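## Task

Scene 1: place the printed block inside the drawer that stands open, then push that drawer fully closed. No cabinet may be shifted noticeably from its spot. The robot must not topple or be left leaning, or the task fails. The result only counts if it holds without the robot supporting anything at the end.

## Robot and tools

ROBOT. A simulated Hello Robot Stretch 4, roughly 1.6 m tall, with one arm. It has an omni-wheel base (rim within 0.23 m of the base origin), a lift on a mast, a telescoping arm reaching forward, a three-joint wrist (yaw, pitch, roll) and a two-finger gripper. Cameras: head_camera, head_left_camera, head_right_camera and wrist_camera. A loose object may occasionally get nudged by something outside the robot's control.

FRAMES. Base frame: origin on the floor below the base centre, x ahead, y to the left, z up. hand_pose is reported in it; it is a point between the open fingertips and may be somewhat off. With all wrist joints at 0 the hand axes line up with the base frame. The odometry frame is the base frame as it was when the scene began; base_odometry counts wheel rotation only, so slipping looks like travel. Heading runs -3.142 to 3.142, left positive.

execute_actions. Argument "actions": a list holding exactly one action, or empty (empty just reports state and images). An action holds "base", "joints" or both, optionally with "pace" and "contact_limits"; or it holds only "end_of_arm": "enable_torque", which re-powers a wrist or gripper motor that shut itself off. Motions in one action begin together and may finish at different moments; no action runs over 15 s.
- "base": exactly one key, each a relative offset from where the base last reported itself. translate_m: straight drive in metres, forward positive, -2 to 2. strafe_m: sideways in metres, left positive, -2 to 2. rotate_rad: turn in place in radians, counter-clockwise seen from above positive, -3.2 to 3.2.
- "joints": absolute targets by name (any subset). lift_m 0 to 1.2 m; arm_m 0 to 0.55 m extension; wrist_yaw_rad -1.134 to 4.276 (0 ahead, positive left, 3.14 stowed back, over 3.4 the arm may block); wrist_pitch_rad -1.117 to 4.259 (0 level, 1.57 pointing down); wrist_roll_rad -1.117 to 4.259 (0 keeps fingers level, positive turns the gripper clockwise viewed from behind); gripper_m -0.038 to 0.141 m, fingertip gap, negative means the tips squeeze each other. Targets past a range are clipped and reported; unknown keys or other bad values refuse the whole call with no motion.
- "pace": "slow", "default", "fast" or "max" (base up to 0.1/0.3/0.4/0.6 m/s and 1/2/3/4 rad/s). With lift above 0.2 the base is slowed further, down to 0.3 m/s and 1 rad/s at 1.2.
- "contact_limits": only {"arm_m": x}, x from 0 (gentlest) to 0.75 (firmest), default 0.5; the arm halts when pushing beyond it.
- "cameras": list of names, ["all"]/null/omitted for all, [] for none.
A joint or the base left out of an action can still be driving toward an earlier target without the status showing it.

wait: seconds from 0 to 10; commands nothing and returns state and images. zoom_image: camera plus region [x0, y0, x1, y1] in pixels of that camera's latest full image, origin top-left, at most 504 by 504. read_manual: only returns licence texts. finished_scene: scene (1 or 2); ends it irreversibly and reports success, so finish only when the block is in and the drawer is closed and stable. If any result reports a stop, later movement, wait and finished_scene calls in the same reply are skipped.

RESULT LINES. base_status and joint_status give how each commanded motion ended: "done" (for the base, wheels turned the full amount even if slipping), "off_target" (came to rest short, maybe still pushing), "contact_stop_at_<key>" (hit something; that part stops and lift, arm or wheels go slack, a slack lift can sag under load), "limit_stop_at_<name>", "time_out", "torque_fault". After these the old target is dropped. "limit_stop_at_tilt" means a lean over 6 degrees: lift, arm and wheels go slack and ignore commands until it eases. "limit_stop_at_own_body": the joint was about to hit the robot; moving away is allowed. on_its_own reports what you did not command; its "held at" is a target, not a position. lidar_m: 12 distances in metres from the base origin, 30 degree sectors, first straight ahead then counter-clockwise (4th left, 7th behind, 10th right); "-" is nothing seen or closer than 0.25 m; it sees from about 0.15 m up, misses glass, thin legs and much behind. wrist_depth_mm: 7x7 grid of median depths, 100 to 2000 mm, top-left first, robot body included. turned_by_wheels vs turned_by_imu differing by over about 0.1 rad suggests a collision or slip. base_tilt in degrees, forward and right positive, with a fixed bias up to about 1.5. motor_effort: percent of maximum, positive toward higher joint values, peak over the last action in brackets; readings carry bias and noise. An effort at rest outside its usual range means pushing or carrying. For wheel_0, wheel_1 and wheel_2, positive turns the base right. "pictures" lists the cameras in image order.

GRIPPING. Command gripper_m smaller than the object's width; the further below, the harder the squeeze, pulling the object inward by up to a third of the difference. Reading and "done" do not confirm a hold; a firm grip at commanded 0 or more shows in gripper_m effort. Fingertips jammed on a surface below: raise the lift.

CAUTIONS. To unfold at a scene's start, send lift_m 0.4 with wrist_yaw_rad 0 together. Tilting the gripper up (pitch below -0.2) while rolled (roll below -0.4 or above 4) risks self-collision stops. Driving or turning with over 1 kg held and arm_m above 0.2 can tip the robot, worse at fast paces; so can steady pushing or pulling, especially high up or with a high contact limit. A wrist motor straining to its limit, or a level gripper carrying over about 2 kg, faults and goes limp until enable_torque. Avoid drops, slips, slamming the drawer and hard impacts or heavy shoves into cabinets. Time keeps running while you think, and robot motion time matters, so move decisively.

Each tool is called after "Emit:" as name(argument=value, ...), one argument or row to a line, values as JSON.

## Session

Emit:
execute_actions(
  actions=[],
)

Scene clock: 0.00 s.
base_odometry: x=+0.000 y=+0.000 heading=+0.000 (m, m, rad; odometry frame)
turned_by_wheels: +0.000 (rad since the last result)
turned_by_imu: +0.000 (rad since the last result)
base_tilt: forward=+0.2 right=-0.1 (deg)
lidar_m: 2.15 2.39 1.91 1.31 1.41 1.85 1.76 1.86 1.95 1.89 1.14 2.24
base_status: not commanded
joint_positions: lift_m=+0.276 arm_m=+0.000 wrist_yaw_rad=+3.146 wrist_pitch_rad=+0.017 wrist_roll_rad=+0.015 gripper_m=+0.057
joint_status: not commanded
motor_effort: lift_m=+17 arm_m=+0 wrist_yaw_rad=-1 wrist_pitch_rad=-6 wrist_roll_rad=-1 gripper_m=-3 wheel_0=+0 wheel_1=-1 wheel_2=+1 (%)
hand_pose: x=-0.1177 y=+0.0863 z=+0.4490 quat_wxyz=(-0.002, -0.009, +0.007, +1.000) (m; base frame)
wrist_depth_mm: - 135 262 1756 1808 1708 1708 / - 112 137 1808 1808 1708 1708 / - 114 138 1863 1808 1756 1708 / 140 138 222 1808 1808 1756 1756 / 216 1808 1921 1863 1808 1756 1756 / 219 1537 1229 1336 1182 1308 1281 / 217 1008 991 - 1042 891 931
pictures: head_camera, head_left_camera, head_right_camera, wrist_camera
Images, in order (width x height): head_camera 420x560, head_left_camera 420x672, head_right_camera 420x672, wrist_camera 616x392.

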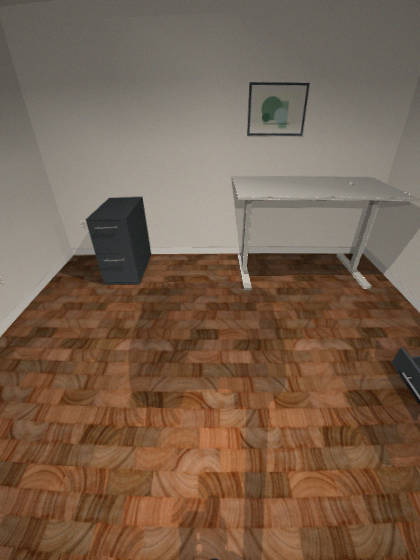

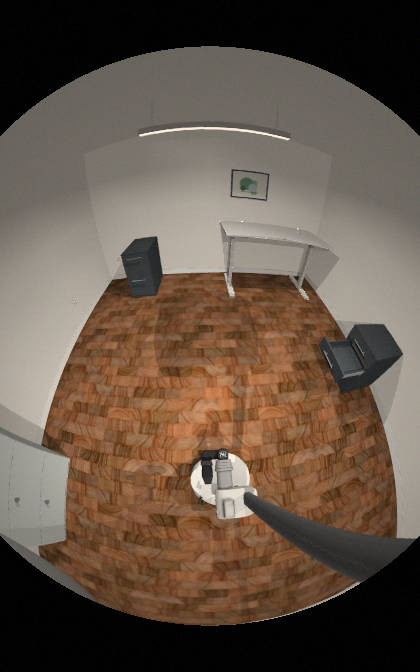

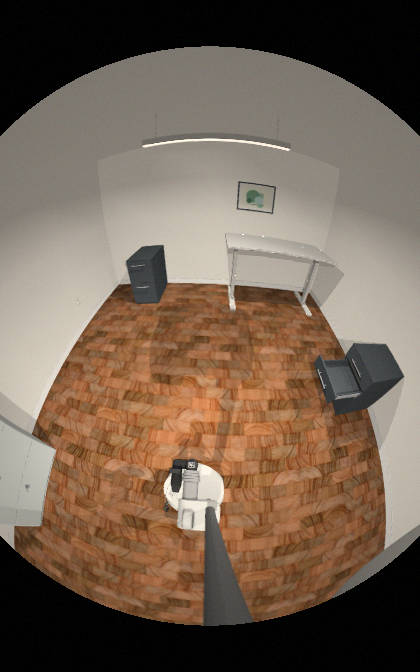

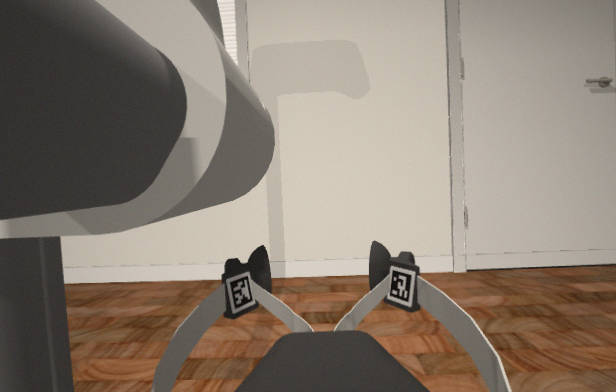

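Emit:
zoom_image(
  camera="head_camera",
  region=[220, 150, 420, 300],
)

Emit:
zoom_image(
  camera="head_right_camera",
  region=[290, 320, 420, 430],
)

Emit:
zoom_image(
  camera="head_left_camera",
  region=[0, 380, 120, 600],
)

Region (220, 150, 420, 300) of head_camera's 420x560 image, scaled by 2.520, with more detail than that image has; it fills the top 378 rows of this view, and the rest is white.

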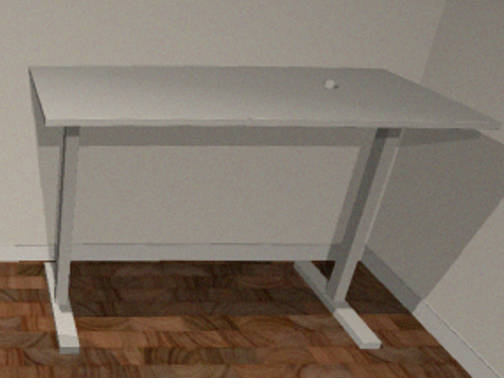

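Region (290, 320, 420, 430) of head_right_camera's 420x672 image, scaled by 3.877, with more detail than that image has; it fills the top 426 rows of this view, and the rest is white.

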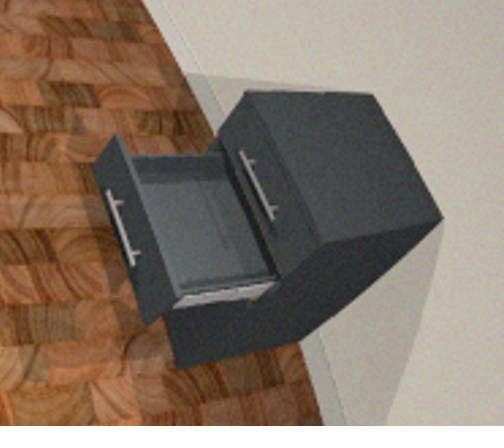

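Region (0, 380, 120, 600) of head_left_camera's 420x672 image, scaled by 2.291, with more detail than that image has; it fills the left 275 columns of this view, and the rest is white.

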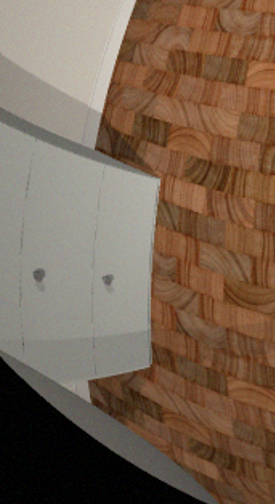

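Emit:
zoom_image(
  camera="head_camera",
  region=[330, 170, 370, 200],
)

Region (330, 170, 370, 200) of head_camera's 420x560 image, scaled by 12.600, with more detail than that image has; it fills the top 378 rows of this view, and the rest is white.

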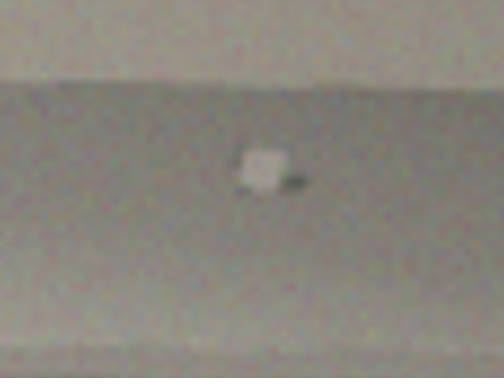

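Emit:
execute_actions(
  actions=[
    {"base":{"rotate_rad":-0.455},"pace":"fast"},
  ],
  cameras=[],
)

Emit:
execute_actions(
  actions=[
    {"base":{"translate_m":2.0},"joints":{"lift_m":1.1,"wrist_yaw_rad":0,"gripper_m":0.1},"pace":"max"},
  ],
)

Scene clock: 3.10 s.
base_odometry: x=+0.000 y=+0.000 heading=-0.455 (m, m, rad; odometry frame)
turned_by_wheels: -0.455 (rad since the last result)
turned_by_imu: -0.461 (rad since the last result)
base_tilt: forward=+0.1 right=-0.1 (deg)
lidar_m: 2.22 2.15 2.40 1.88 1.34 1.41 1.81 1.77 1.89 1.92 1.77 1.16
base_status: done
joint_positions: lift_m=+0.276 arm_m=+0.000 wrist_yaw_rad=+3.146 wrist_pitch_rad=+0.017 wrist_roll_rad=+0.015 gripper_m=+0.057
joint_status: not commanded
motor_effort: lift_m=+17(17) arm_m=+0(0) wrist_yaw_rad=-1(1) wrist_pitch_rad=-5(5) wrist_roll_rad=-2(1) gripper_m=-4(4) wheel_0=+1(9) wheel_1=+0(7) wheel_2=+1(7) (%)
hand_pose: x=-0.1177 y=+0.0863 z=+0.4490 quat_wxyz=(-0.002, -0.009, +0.007, +1.000) (m; base frame)
wrist_depth_mm: - 135 260 - - - 1229 / - 113 136 - - - 1229 / - 115 138 - - - 1229 / 140 138 221 - - - 1281 / 216 1708 1756 - - - 1255 / 219 1464 1229 1336 1182 1308 1205 / 217 1008 991 - 1042 891 917
pictures: none
No camera images: the call's "cameras" was empty. Leave "cameras" out to get every camera's image.

Scene clock: 8.13 s.
base_odometry: x=+1.797 y=-0.879 heading=-0.455 (m, m, rad; odometry frame)
turned_by_wheels: +0.000 (rad since the last result)
turned_by_imu: -0.004 (rad since the last result)
base_tilt: forward=+0.2 right=+0.0 (deg)
lidar_m: 0.35 0.33 0.37 0.52 2.70 2.88 3.52 0.83 0.88 1.07 1.02 0.46
base_status: done
joint_positions: lift_m=+1.100 arm_m=+0.000 wrist_yaw_rad=+0.000 wrist_pitch_rad=+0.017 wrist_roll_rad=+0.015 gripper_m=+0.100
joint_status: all done
motor_effort: lift_m=+19(25) arm_m=+0(0) wrist_yaw_rad=-2(9) wrist_pitch_rad=-8(7) wrist_roll_rad=+0(1) gripper_m=-5(2) wheel_0=-1(9) wheel_1=-1(8) wheel_2=+0(12) (%)
hand_pose: x=+0.4596 y=-0.0873 z=+1.2731 quat_wxyz=(+1.000, +0.007, +0.009, +0.000) (m; base frame)
wrist_depth_mm: 798 866 960 1060 1160 960 788 / 778 866 960 1060 1138 976 798 / 788 878 946 1060 1160 1008 798 / 798 878 960 1078 1205 1025 831 / 809 878 946 1078 1182 991 820 / 809 878 200 1025 878 976 820 / 788 732 750 - 759 683 798
pictures: head_camera, head_left_camera, head_right_camera, wrist_camera
Images, in order (width x height): head_camera 420x560, head_left_camera 420x672, head_right_camera 420x672, wrist_camera 616x392.

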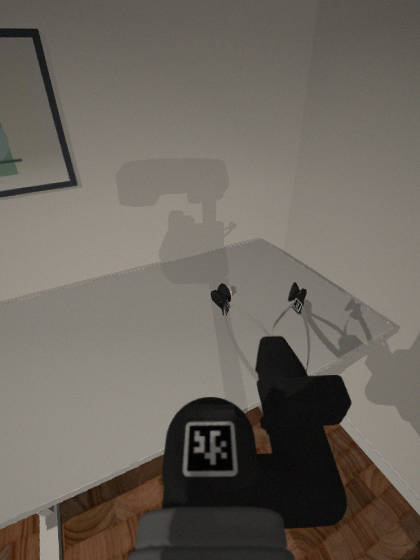

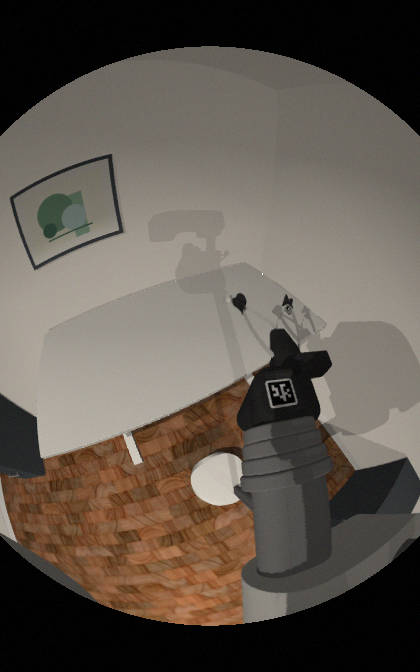

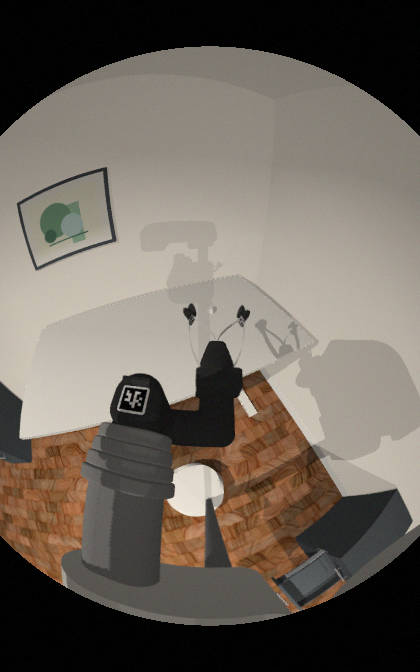

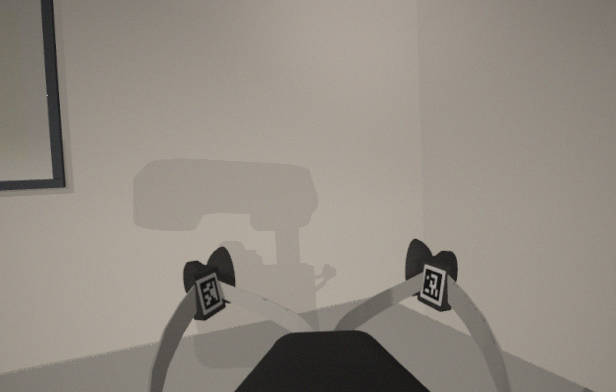

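Emit:
execute_actions(
  actions=[
    {"base":{"translate_m":0.2},"joints":{"arm_m":0.42,"wrist_pitch_rad":1.2},"pace":"fast"},
  ],
  cameras=["head_camera","head_right_camera","wrist_camera"],
)

Scene clock: 10.57 s.
base_odometry: x=+1.976 y=-0.967 heading=-0.455 (m, m, rad; odometry frame)
turned_by_wheels: +0.000 (rad since the last result)
turned_by_imu: -0.001 (rad since the last result)
base_tilt: forward=+0.2 right=+0.0 (deg)
lidar_m: 0.25 0.25 0.25 0.25 1.74 2.97 3.86 1.01 1.06 0.98 0.53 0.25
base_status: done
joint_positions: lift_m=+1.100 arm_m=+0.419 wrist_yaw_rad=+0.000 wrist_pitch_rad=+1.201 wrist_roll_rad=+0.015 gripper_m=+0.100
joint_status: all done
motor_effort: lift_m=+19(19) arm_m=+6(7) wrist_yaw_rad=-2(0) wrist_pitch_rad=-1(3) wrist_roll_rad=-1(1) gripper_m=-3(1) wheel_0=+0(8) wheel_1=-1(5) wheel_2=+2(10) (%)
hand_pose: x=+0.6942 y=-0.0874 z=+1.0091 quat_wxyz=(+0.825, +0.006, +0.565, -0.004) (m; base frame)
wrist_depth_mm: 387 368 366 364 357 355 353 / 351 347 343 340 336 338 332 / 329 324 324 324 320 315 315 / 312 310 306 304 303 300 298 / 297 294 291 290 289 285 285 / 283 281 202 254 270 270 271 / 268 266 265 - 263 259 259
pictures: head_camera, head_right_camera, wrist_camera
Images, in order (width x height): head_camera 420x560, head_right_camera 420x672, wrist_camera 616x392.

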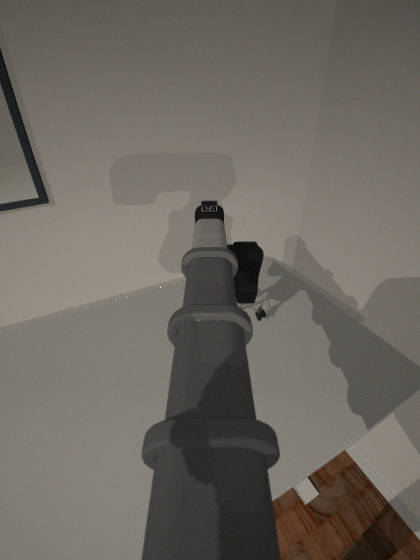

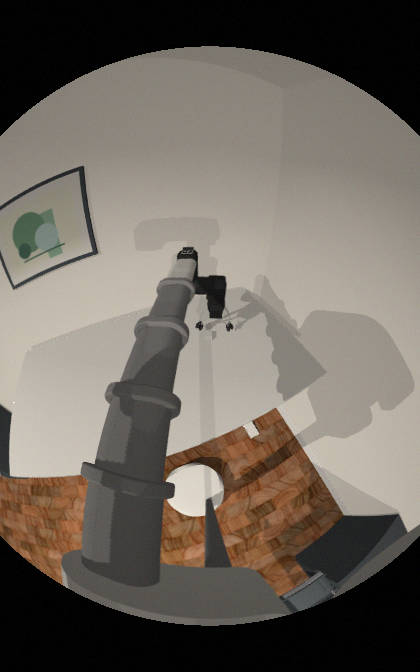

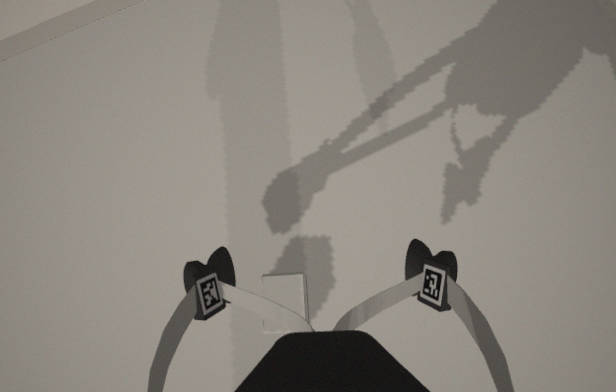

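Emit:
execute_actions(
  actions=[
    {"base":{"strafe_m":0.025},"joints":{"arm_m":0.40,"lift_m":1.075,"gripper_m":0.08}},
  ],
  cameras=["head_right_camera","wrist_camera"],
)

Scene clock: 12.53 s.
base_odometry: x=+1.987 y=-0.944 heading=-0.455 (m, m, rad; odometry frame)
turned_by_wheels: +0.000 (rad since the last result)
turned_by_imu: +0.000 (rad since the last result)
base_tilt: forward=+0.2 right=+0.0 (deg)
lidar_m: 0.25 0.25 0.25 0.25 1.72 2.92 3.63 1.03 1.07 1.00 0.48 0.25
base_status: done
joint_positions: lift_m=+1.075 arm_m=+0.401 wrist_yaw_rad=+0.000 wrist_pitch_rad=+1.201 wrist_roll_rad=+0.015 gripper_m=+0.080
joint_status: all done
motor_effort: lift_m=+14(18) arm_m=-6(7) wrist_yaw_rad=+0(2) wrist_pitch_rad=-1(3) wrist_roll_rad=-1(2) gripper_m=-1(7) wheel_0=-1(8) wheel_1=+0(7) wheel_2=+1(3) (%)
hand_pose: x=+0.6764 y=-0.0874 z=+0.9845 quat_wxyz=(+0.825, +0.006, +0.565, -0.004) (m; base frame)
wrist_depth_mm: 340 336 334 330 329 325 324 / 322 317 314 314 309 307 306 / 301 298 297 296 293 289 289 / 286 286 281 281 277 274 274 / 271 270 267 262 263 262 260 / 258 256 202 247 246 246 247 / 245 243 243 - 242 236 237
pictures: head_right_camera, wrist_camera
Images, in order (width x height): head_right_camera 420x672, wrist_camera 616x392.

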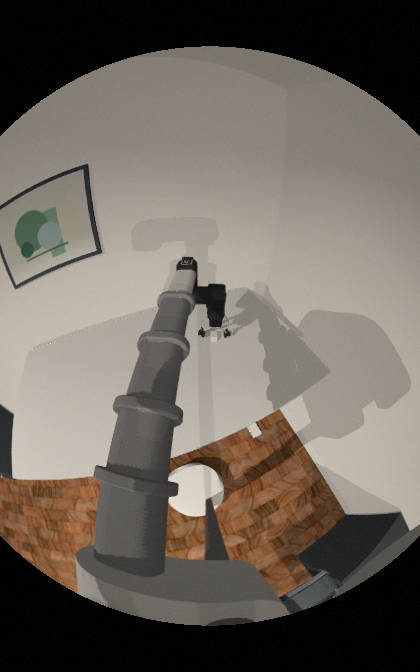

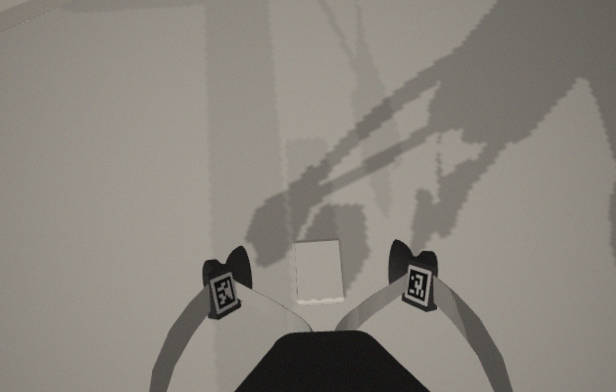

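Emit:
execute_actions(
  actions=[
    {"joints":{"lift_m":1.066,"gripper_m":0.0}},
  ],
  cameras=["wrist_camera"],
)

Scene clock: 14.30 s.
base_odometry: x=+1.987 y=-0.944 heading=-0.455 (m, m, rad; odometry frame)
turned_by_wheels: +0.000 (rad since the last result)
turned_by_imu: +0.000 (rad since the last result)
base_tilt: forward=+0.1 right=+0.0 (deg)
lidar_m: 0.25 0.25 0.25 0.25 1.73 2.94 3.62 1.04 1.10 0.98 0.47 0.25
base_status: not commanded
joint_positions: lift_m=+1.066 arm_m=+0.401 wrist_yaw_rad=+0.000 wrist_pitch_rad=+1.201 wrist_roll_rad=+0.015 gripper_m=+0.000
joint_status: all done
motor_effort: lift_m=+14(13) arm_m=-6(6) wrist_yaw_rad=-1(1) wrist_pitch_rad=-4(3) wrist_roll_rad=+0(2) gripper_m=-14(12) wheel_0=-1(1) wheel_1=+0(0) wheel_2=+0(0) (%)
hand_pose: x=+0.6764 y=-0.0874 z=+0.9755 quat_wxyz=(+0.825, +0.006, +0.565, -0.004) (m; base frame)
wrist_depth_mm: 330 327 320 320 317 314 314 / 309 307 304 300 298 297 294 / 291 289 287 285 282 279 279 / 278 274 272 270 267 265 265 / 260 259 259 221 255 253 251 / 249 249 185 224 203 238 239 / 238 235 236 - 234 229 229
pictures: wrist_camera
Images, in order (width x height): wrist_camera 616x392.

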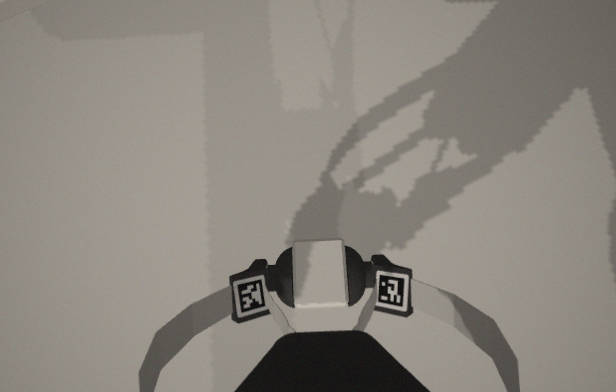

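Emit:
execute_actions(
  actions=[
    {"base":{"translate_m":-1.24},"joints":{"lift_m":1.11},"pace":"fast"},
  ],
  cameras=["wrist_camera"],
)

Emit:
execute_actions(
  actions=[
    {"base":{"rotate_rad":-1.105},"joints":{"lift_m":0.75},"pace":"default"},
  ],
)

Scene clock: 19.90 s.
base_odometry: x=+0.874 y=-0.399 heading=-0.455 (m, m, rad; odometry frame)
turned_by_wheels: +0.000 (rad since the last result)
turned_by_imu: +0.002 (rad since the last result)
base_tilt: forward=+0.2 right=+0.0 (deg)
lidar_m: 1.29 1.24 1.84 2.29 2.24 1.96 2.71 2.63 2.03 0.60 0.54 1.64
base_status: done
joint_positions: lift_m=+1.110 arm_m=+0.401 wrist_yaw_rad=+0.000 wrist_pitch_rad=+1.201 wrist_roll_rad=+0.015 gripper_m=+0.000
joint_status: all done
motor_effort: lift_m=+20(22) arm_m=-6(6) wrist_yaw_rad=-2(1) wrist_pitch_rad=-1(2) wrist_roll_rad=-1(0) gripper_m=-16(13) wheel_0=+1(6) wheel_1=-1(5) wheel_2=+0(11) (%)
hand_pose: x=+0.6763 y=-0.0874 z=+1.0190 quat_wxyz=(+0.825, +0.006, +0.565, -0.004) (m; base frame)
wrist_depth_mm: 1430 1576 1499 1499 1464 1464 1182 / 1430 1430 1430 1430 1430 1499 1281 / 1430 1366 1397 1366 1336 1336 1336 / 1336 1281 1308 1255 1281 1255 1255 / 1281 1229 1255 222 1229 1255 1205 / 1205 1182 185 224 204 1138 1118 / 1160 1118 1098 - 1118 1098 1078
pictures: wrist_camera
Images, in order (width x height): wrist_camera 616x392.

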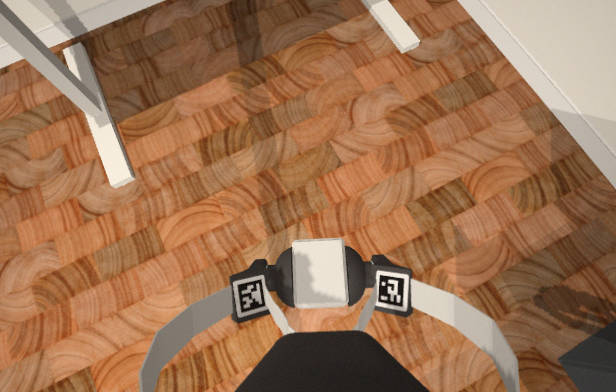

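Scene clock: 22.40 s.
base_odometry: x=+0.874 y=-0.399 heading=-1.560 (m, m, rad; odometry frame)
turned_by_wheels: -1.105 (rad since the last result)
turned_by_imu: -1.120 (rad since the last result)
base_tilt: forward=+0.2 right=-0.1 (deg)
lidar_m: 0.57 1.56 1.30 1.26 1.80 2.05 2.23 1.99 2.77 2.63 2.12 0.63
base_status: done
joint_positions: lift_m=+0.750 arm_m=+0.401 wrist_yaw_rad=+0.000 wrist_pitch_rad=+1.201 wrist_roll_rad=+0.015 gripper_m=+0.000
joint_status: all done
motor_effort: lift_m=+15(17) arm_m=-6(6) wrist_yaw_rad=-1(1) wrist_pitch_rad=-4(2) wrist_roll_rad=-1(1) gripper_m=-17(16) wheel_0=+0(4) wheel_1=+1(6) wheel_2=+2(7) (%)
hand_pose: x=+0.6763 y=-0.0874 z=+0.6595 quat_wxyz=(+0.825, +0.006, +0.565, -0.004) (m; base frame)
wrist_depth_mm: 1078 382 370 370 375 377 1060 / 1078 1042 455 569 564 991 991 / 1008 976 549 554 544 946 960 / 946 946 521 521 525 904 917 / 904 891 500 222 492 496 842 / 854 854 185 224 203 459 831 / 820 798 449 - 402 373 778
pictures: head_camera, head_left_camera, head_right_camera, wrist_camera
Images, in order (width x height): head_camera 420x560, head_left_camera 420x672, head_right_camera 420x672, wrist_camera 616x392.

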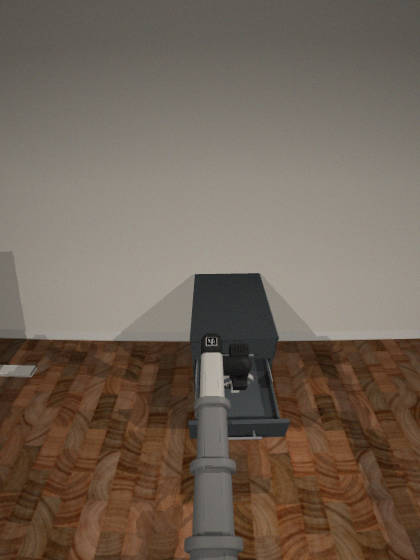

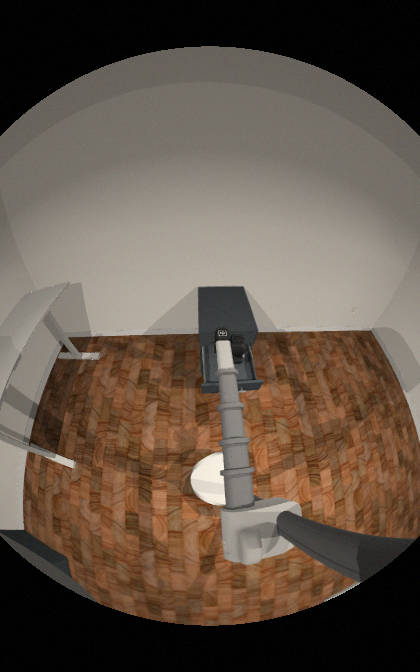

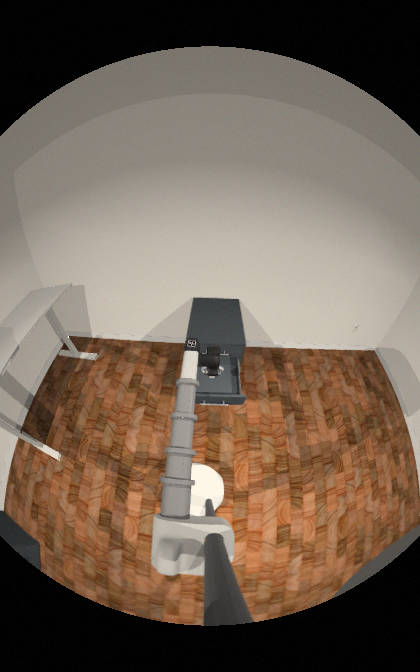

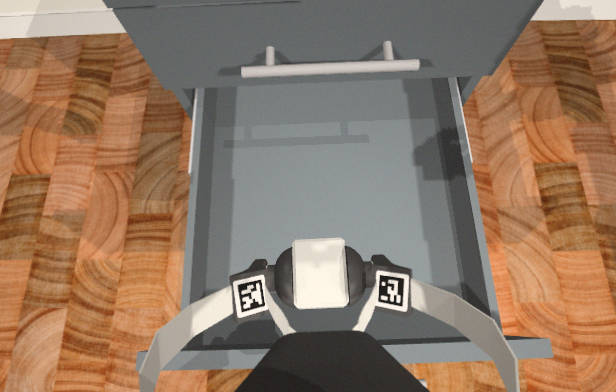

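Emit:
execute_actions(
  actions=[
    {"joints":{"lift_m":0.525,"arm_m":0.48},"pace":"fast"},
  ],
  cameras=["wrist_camera","head_right_camera"],
)

Scene clock: 24.53 s.
base_odometry: x=+0.874 y=-0.399 heading=-1.560 (m, m, rad; odometry frame)
turned_by_wheels: +0.000 (rad since the last result)
turned_by_imu: +0.000 (rad since the last result)
base_tilt: forward=+0.2 right=+0.0 (deg)
lidar_m: 0.56 1.58 1.31 1.24 1.85 2.03 2.23 1.96 2.75 2.63 2.11 0.59
base_status: not commanded
joint_positions: lift_m=+0.525 arm_m=+0.479 wrist_yaw_rad=+0.000 wrist_pitch_rad=+1.201 wrist_roll_rad=+0.015 gripper_m=+0.000
joint_status: all done
motor_effort: lift_m=+15(14) arm_m=+6(5) wrist_yaw_rad=-1(0) wrist_pitch_rad=-3(5) wrist_roll_rad=-1(1) gripper_m=-15(14) wheel_0=+0(0) wheel_1=+1(1) wheel_2=+1(2) (%)
hand_pose: x=+0.7541 y=-0.0874 z=+0.4345 quat_wxyz=(+0.825, +0.006, +0.565, -0.004) (m; base frame)
wrist_depth_mm: 831 309 345 343 342 334 293 / 798 304 325 322 319 317 287 / 750 304 307 304 300 300 289 / 707 287 291 287 287 285 278 / 449 276 278 222 272 271 268 / 230 263 185 224 202 255 257 / 216 249 251 - 250 245 245
pictures: head_right_camera, wrist_camera
Images, in order (width x height): head_right_camera 420x672, wrist_camera 616x392.

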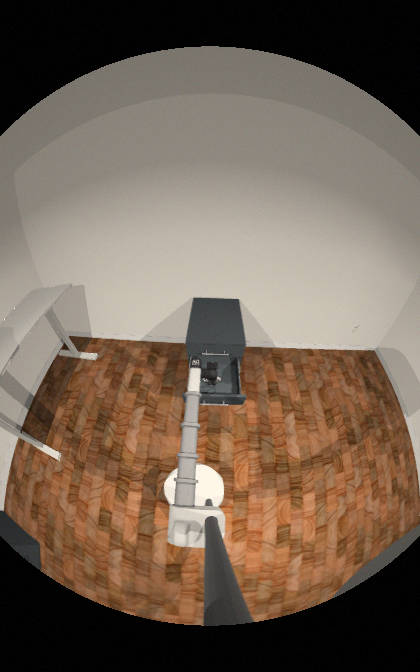

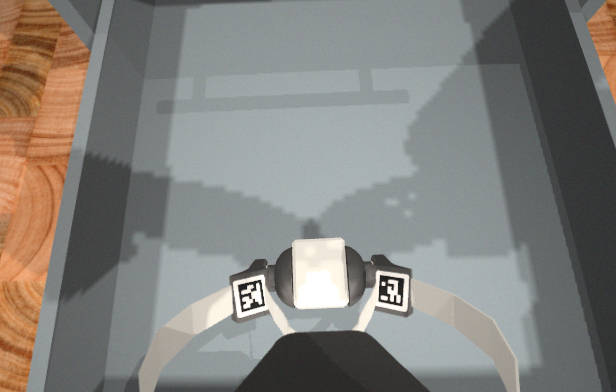

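Emit:
execute_actions(
  actions=[
    {"joints":{"lift_m":0.510},"pace":"fast"},
  ],
  cameras=[],
)

Emit:
execute_actions(
  actions=[
    {"joints":{"gripper_m":0.055}},
  ],
  cameras=["wrist_camera"],
)

Scene clock: 25.37 s.
base_odometry: x=+0.874 y=-0.399 heading=-1.560 (m, m, rad; odometry frame)
turned_by_wheels: +0.000 (rad since the last result)
turned_by_imu: +0.000 (rad since the last result)
base_tilt: forward=+0.2 right=-0.1 (deg)
lidar_m: 0.57 1.59 1.30 1.26 1.83 2.02 2.23 1.97 2.77 2.64 2.10 0.60
base_status: not commanded
joint_positions: lift_m=+0.510 arm_m=+0.479 wrist_yaw_rad=+0.000 wrist_pitch_rad=+1.201 wrist_roll_rad=+0.015 gripper_m=+0.000
joint_status: all done
motor_effort: lift_m=+15(18) arm_m=+6(6) wrist_yaw_rad=-1(2) wrist_pitch_rad=-2(4) wrist_roll_rad=-1(0) gripper_m=-16(14) wheel_0=+0(0) wheel_1=+1(1) wheel_2=+2(1) (%)
hand_pose: x=+0.7541 y=-0.0874 z=+0.4195 quat_wxyz=(+0.825, +0.006, +0.565, -0.004) (m; base frame)
wrist_depth_mm: 798 310 327 324 320 319 285 / 759 303 307 304 303 298 286 / 723 286 290 287 286 283 279 / 233 274 274 273 272 270 267 / 221 260 260 223 256 256 253 / 208 249 185 224 204 240 242 / 201 238 238 - 236 231 231
pictures: none
No camera images: the call's "cameras" was empty. Leave "cameras" out to get every camera's image.

Scene clock: 26.70 s.
base_odometry: x=+0.874 y=-0.399 heading=-1.560 (m, m, rad; odometry frame)
turned_by_wheels: +0.000 (rad since the last result)
turned_by_imu: +0.000 (rad since the last result)
base_tilt: forward=+0.1 right=-0.1 (deg)
lidar_m: 0.55 1.57 1.30 1.25 1.84 2.01 2.23 1.99 2.76 2.60 2.12 0.62
base_status: not commanded
joint_positions: lift_m=+0.510 arm_m=+0.479 wrist_yaw_rad=+0.000 wrist_pitch_rad=+1.201 wrist_roll_rad=+0.015 gripper_m=+0.055
joint_status: all done
motor_effort: lift_m=+15(15) arm_m=+6(6) wrist_yaw_rad=-1(2) wrist_pitch_rad=-2(1) wrist_roll_rad=-1(0) gripper_m=-2(14) wheel_0=+0(0) wheel_1=+1(1) wheel_2=+2(2) (%)
hand_pose: x=+0.7541 y=-0.0874 z=+0.4195 quat_wxyz=(+0.825, +0.006, +0.565, -0.004) (m; base frame)
wrist_depth_mm: 820 309 327 325 320 319 282 / 768 303 309 304 303 300 286 / 723 285 291 289 286 283 279 / 234 274 274 273 271 270 267 / 220 260 260 233 257 256 254 / 208 250 244 224 240 242 243 / 200 239 237 - 236 230 231
pictures: wrist_camera
Images, in order (width x height): wrist_camera 616x392.

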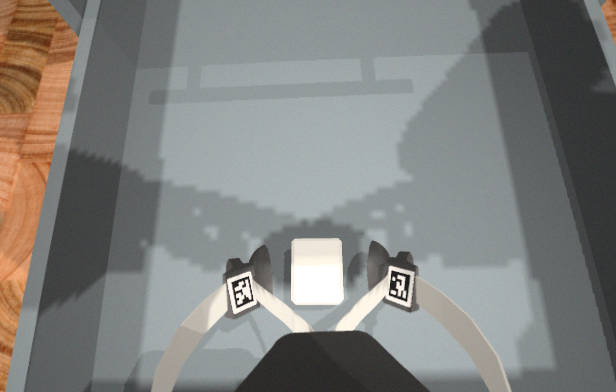

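Emit:
execute_actions(
  actions=[
    {"joints":{"lift_m":0.63},"pace":"max"},
  ],
  cameras=[],
)

Emit:
execute_actions(
  actions=[
    {"joints":{"arm_m":0.03,"gripper_m":0.0,"wrist_pitch_rad":0.9},"pace":"max"},
  ],
  cameras=[],
)

Emit:
execute_actions(
  actions=[
    {"joints":{"lift_m":0.25,"wrist_pitch_rad":0.0},"pace":"max"},
  ],
  cameras=["wrist_camera","head_camera"],
)

Scene clock: 28.40 s.
base_odometry: x=+0.874 y=-0.399 heading=-1.560 (m, m, rad; odometry frame)
turned_by_wheels: +0.000 (rad since the last result)
turned_by_imu: +0.000 (rad since the last result)
base_tilt: forward=+0.2 right=-0.1 (deg)
lidar_m: 0.57 1.58 1.31 1.24 1.81 2.01 2.23 1.97 2.73 2.64 2.13 0.60
base_status: not commanded
joint_positions: lift_m=+0.630 arm_m=+0.479 wrist_yaw_rad=+0.000 wrist_pitch_rad=+1.201 wrist_roll_rad=+0.015 gripper_m=+0.055
joint_status: all done
motor_effort: lift_m=+19(22) arm_m=+6(6) wrist_yaw_rad=-1(1) wrist_pitch_rad=-3(3) wrist_roll_rad=-1(3) gripper_m=-5(3) wheel_0=+0(0) wheel_1=+1(1) wheel_2=+2(2) (%)
hand_pose: x=+0.7541 y=-0.0874 z=+0.5391 quat_wxyz=(+0.825, +0.006, +0.565, -0.004) (m; base frame)
wrist_depth_mm: 904 265 258 262 254 264 276 / 917 373 436 436 433 394 878 / 866 854 421 421 415 407 820 / 820 798 402 399 399 387 788 / 778 759 382 379 373 370 732 / 741 366 357 340 351 349 512 / 707 334 345 - 345 336 309
pictures: none
No camera images: the call's "cameras" was empty. Leave "cameras" out to get every camera's image.

Scene clock: 30.30 s.
base_odometry: x=+0.874 y=-0.399 heading=-1.560 (m, m, rad; odometry frame)
turned_by_wheels: +0.000 (rad since the last result)
turned_by_imu: +0.000 (rad since the last result)
base_tilt: forward=+0.1 right=+0.0 (deg)
lidar_m: 0.58 1.56 1.30 1.25 1.82 2.02 2.23 2.00 2.76 2.62 2.08 0.60
base_status: not commanded
joint_positions: lift_m=+0.630 arm_m=+0.031 wrist_yaw_rad=+0.000 wrist_pitch_rad=+0.902 wrist_roll_rad=+0.015 gripper_m=+0.000
joint_status: all done
motor_effort: lift_m=+19(19) arm_m=-6(5) wrist_yaw_rad=+1(1) wrist_pitch_rad=-5(9) wrist_roll_rad=-1(0) gripper_m=-5(7) wheel_0=+0(0) wheel_1=+1(1) wheel_2=+2(2) (%)
hand_pose: x=+0.3810 y=-0.0875 z=+0.5818 quat_wxyz=(+0.900, +0.007, +0.436, -0.003) (m; base frame)
wrist_depth_mm: 1255 1255 741 750 707 1229 1255 / 1308 1308 668 634 627 1182 1182 / 1118 1138 462 449 449 469 1060 / 1008 991 931 931 931 917 931 / 891 891 891 878 854 842 842 / 820 798 788 194 188 778 778 / 750 741 723 - 732 699 715
pictures: none
No camera images: the call's "cameras" was empty. Leave "cameras" out to get every camera's image.

Scene clock: 31.87 s.
base_odometry: x=+0.874 y=-0.399 heading=-1.560 (m, m, rad; odometry frame)
turned_by_wheels: +0.000 (rad since the last result)
turned_by_imu: +0.000 (rad since the last result)
base_tilt: forward=+0.1 right=+0.0 (deg)
lidar_m: 0.54 1.58 1.32 1.24 1.83 2.02 2.23 1.98 2.76 2.65 2.14 0.63
base_status: not commanded
joint_positions: lift_m=+0.250 arm_m=+0.031 wrist_yaw_rad=+0.000 wrist_pitch_rad=+0.002 wrist_roll_rad=+0.015 gripper_m=+0.000
joint_status: all done
motor_effort: lift_m=+15(16) arm_m=-6(6) wrist_yaw_rad=-1(0) wrist_pitch_rad=-9(13) wrist_roll_rad=+0(2) gripper_m=-5(5) wheel_0=+0(0) wheel_1=+1(1) wheel_2=+2(2) (%)
hand_pose: x=+0.4905 y=-0.0874 z=+0.4277 quat_wxyz=(+1.000, +0.007, +0.001, +0.000) (m; base frame)
wrist_depth_mm: 1229 1229 1229 1205 1182 1182 1182 / 1229 1281 1255 1205 1182 1205 1182 / 1255 1229 668 654 661 1205 1182 / 1281 1255 343 343 338 338 778 / 1281 349 345 310 342 343 778 / 1281 1229 345 194 188 1078 1182 / 991 991 683 - 676 854 904
pictures: head_camera, wrist_camera
Images, in order (width x height): head_camera 420x560, wrist_camera 616x392.

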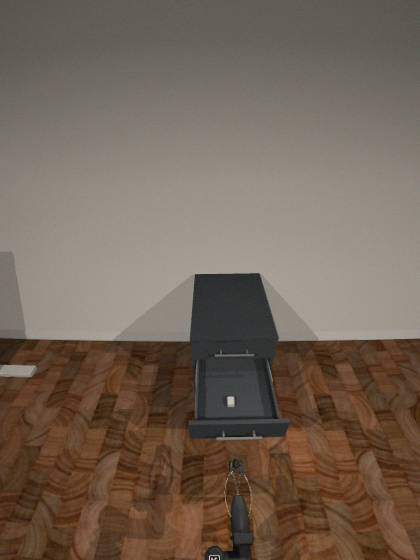

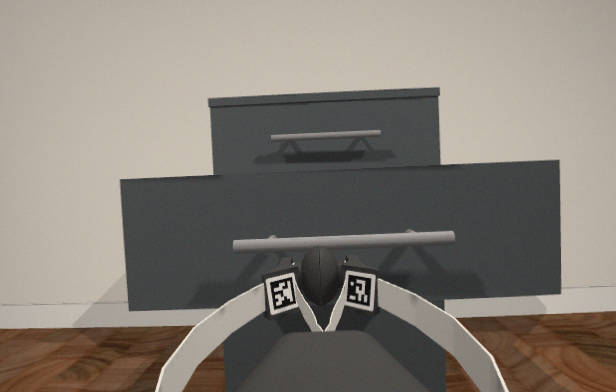

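Emit:
execute_actions(
  actions=[
    {"joints":{"lift_m":0.293,"arm_m":0.085},"pace":"fast"},
  ],
  cameras=["wrist_camera"],
)

Scene clock: 33.40 s.
base_odometry: x=+0.874 y=-0.399 heading=-1.560 (m, m, rad; odometry frame)
turned_by_wheels: +0.000 (rad since the last result)
turned_by_imu: +0.000 (rad since the last result)
base_tilt: forward=+0.2 right=+0.0 (deg)
lidar_m: 0.59 1.58 1.30 1.24 1.85 2.02 2.19 1.99 2.77 2.63 2.11 0.59
base_status: not commanded
joint_positions: lift_m=+0.293 arm_m=+0.084 wrist_yaw_rad=+0.000 wrist_pitch_rad=+0.002 wrist_roll_rad=+0.015 gripper_m=+0.000
joint_status: all done
motor_effort: lift_m=+20(20) arm_m=+6(8) wrist_yaw_rad=-1(0) wrist_pitch_rad=-6(5) wrist_roll_rad=+0(2) gripper_m=-5(3) wheel_0=+0(0) wheel_1=+1(1) wheel_2=+1(1) (%)
hand_pose: x=+0.5433 y=-0.0874 z=+0.4704 quat_wxyz=(+1.000, +0.007, +0.001, +0.000) (m; base frame)
wrist_depth_mm: 1205 1182 1182 1138 1138 1160 1118 / 1160 1182 1182 1160 1160 1160 1160 / 1255 1182 615 615 609 1138 1138 / 1205 1205 750 615 609 1160 1160 / 1229 294 293 291 291 290 287 / 1281 298 294 194 188 290 291 / 1098 298 296 - 293 293 580
pictures: wrist_camera
Images, in order (width x height): wrist_camera 616x392.

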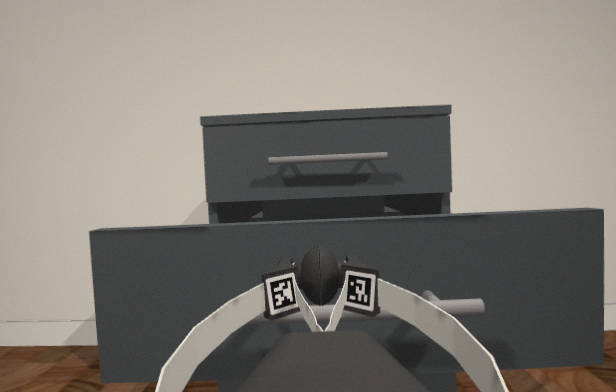

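Emit:
execute_actions(
  actions=[
    {"joints":{"arm_m":0.43},"pace":"slow","contact_limits":{"arm_m":0.3}},
  ],
  cameras=["wrist_camera","head_camera"],
)

Scene clock: 38.30 s.
base_odometry: x=+0.874 y=-0.399 heading=-1.560 (m, m, rad; odometry frame)
turned_by_wheels: +0.000 (rad since the last result)
turned_by_imu: +0.000 (rad since the last result)
base_tilt: forward=+0.1 right=+0.0 (deg)
lidar_m: 0.87 1.59 1.31 1.25 1.80 2.01 2.23 1.97 2.77 2.61 2.17 0.91
base_status: not commanded
joint_positions: lift_m=+0.293 arm_m=+0.429 wrist_yaw_rad=-0.001 wrist_pitch_rad=+0.001 wrist_roll_rad=+0.015 gripper_m=+0.000
joint_status: all done
motor_effort: lift_m=+20(20) arm_m=+7(9) wrist_yaw_rad=+2(7) wrist_pitch_rad=-6(7) wrist_roll_rad=+0(1) gripper_m=-4(3) wheel_0=+1(1) wheel_1=+2(2) wheel_2=+1(1) (%)
contact_limits: arm_m 0.3
hand_pose: x=+0.8880 y=-0.0877 z=+0.4706 quat_wxyz=(+1.000, +0.007, +0.001, +0.000) (m; base frame)
wrist_depth_mm: 842 842 276 267 266 265 265 / 866 272 270 267 268 266 266 / 866 273 272 272 270 268 266 / 878 274 273 272 270 268 268 / 242 241 239 237 237 236 235 / 244 242 239 193 185 237 236 / 564 242 207 - 206 238 238
pictures: head_camera, wrist_camera
Images, in order (width x height): head_camera 420x560, wrist_camera 616x392.

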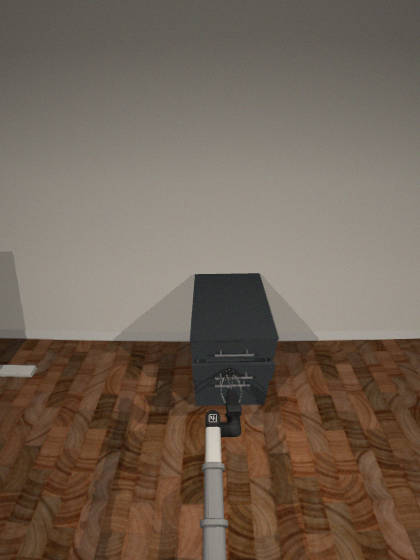

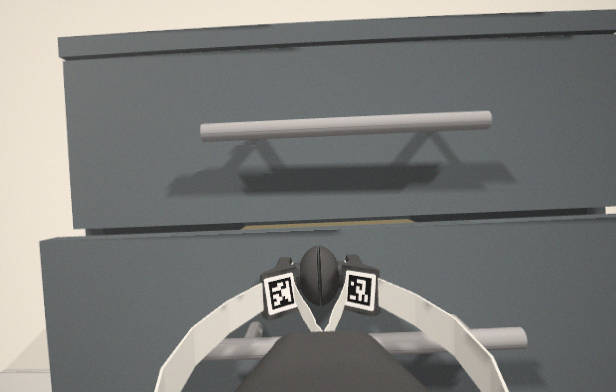

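Remaining about 0.036 m.

Emit:
execute_actions(
  actions=[
    {"joints":{"arm_m":0.469},"pace":"slow","contact_limits":{"arm_m":0.3}},
  ],
  cameras=["wrist_camera"],
)

Scene clock: 39.97 s.
base_odometry: x=+0.874 y=-0.399 heading=-1.560 (m, m, rad; odometry frame)
turned_by_wheels: +0.000 (rad since the last result)
turned_by_imu: +0.000 (rad since the last result)
base_tilt: forward=+0.1 right=-0.1 (deg)
lidar_m: 0.89 1.56 1.32 1.24 1.85 2.00 2.23 1.97 2.75 2.64 2.13 0.94
base_status: not commanded
joint_positions: lift_m=+0.293 arm_m=+0.467 wrist_yaw_rad=-0.003 wrist_pitch_rad=+0.002 wrist_roll_rad=+0.015 gripper_m=+0.000
joint_status: all done
motor_effort: lift_m=+20(20) arm_m=+10(9) wrist_yaw_rad=+8(9) wrist_pitch_rad=-4(6) wrist_roll_rad=+0(0) gripper_m=-3(5) wheel_0=+1(1) wheel_1=+2(2) wheel_2=+1(1) (%)
contact_limits: arm_m 0.3
hand_pose: x=+0.9263 y=-0.0883 z=+0.4705 quat_wxyz=(+1.000, +0.007, +0.001, -0.002) (m; base frame)
wrist_depth_mm: 232 232 231 229 229 229 228 / 234 233 232 231 231 229 229 / 235 236 234 233 232 232 230 / 236 237 236 234 234 234 232 / 239 238 236 236 236 235 232 / 240 239 239 205 186 236 235 / 242 240 208 - 204 236 236
pictures: wrist_camera
Images, in order (width x height): wrist_camera 616x392.

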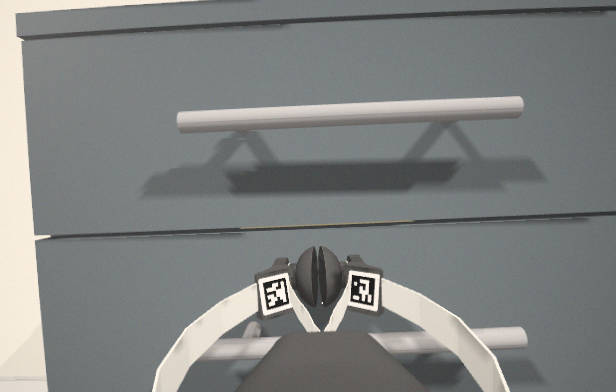

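Flush. Back off.

Emit:
execute_actions(
  actions=[
    {"joints":{"arm_m":0.40},"pace":"fast"},
  ],
  cameras=["wrist_camera"],
)

Scene clock: 41.07 s.
base_odometry: x=+0.874 y=-0.399 heading=-1.560 (m, m, rad; odometry frame)
turned_by_wheels: +0.000 (rad since the last result)
turned_by_imu: +0.000 (rad since the last result)
base_tilt: forward=+0.1 right=+0.0 (deg)
lidar_m: 0.89 1.59 1.30 1.25 1.84 2.00 2.22 1.95 2.76 2.62 2.15 0.94
base_status: not commanded
joint_positions: lift_m=+0.293 arm_m=+0.401 wrist_yaw_rad=+0.000 wrist_pitch_rad=+0.002 wrist_roll_rad=+0.015 gripper_m=+0.000
joint_status: all done
motor_effort: lift_m=+20(20) arm_m=-6(6) wrist_yaw_rad=+0(8) wrist_pitch_rad=-7(7) wrist_roll_rad=+1(0) gripper_m=-4(5) wheel_0=+1(1) wheel_1=+2(2) wheel_2=+1(0) (%)
hand_pose: x=+0.8605 y=-0.0875 z=+0.4704 quat_wxyz=(+1.000, +0.007, +0.001, +0.000) (m; base frame)
wrist_depth_mm: 878 878 866 854 842 298 820 / 891 298 297 296 294 293 291 / 891 300 298 297 296 294 294 / 891 303 301 300 298 297 296 / 891 304 301 301 300 300 298 / 904 306 304 194 187 301 300 / 904 307 306 - 304 301 301
pictures: wrist_camera
Images, in order (width x height): wrist_camera 616x392.

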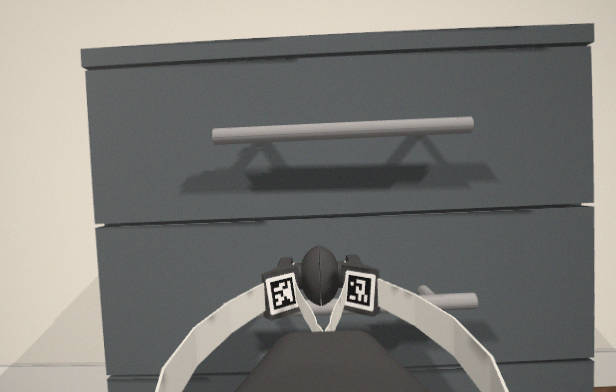

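Emit:
finished_scene(
  scene=1,
)

The scene is finished: the task was done.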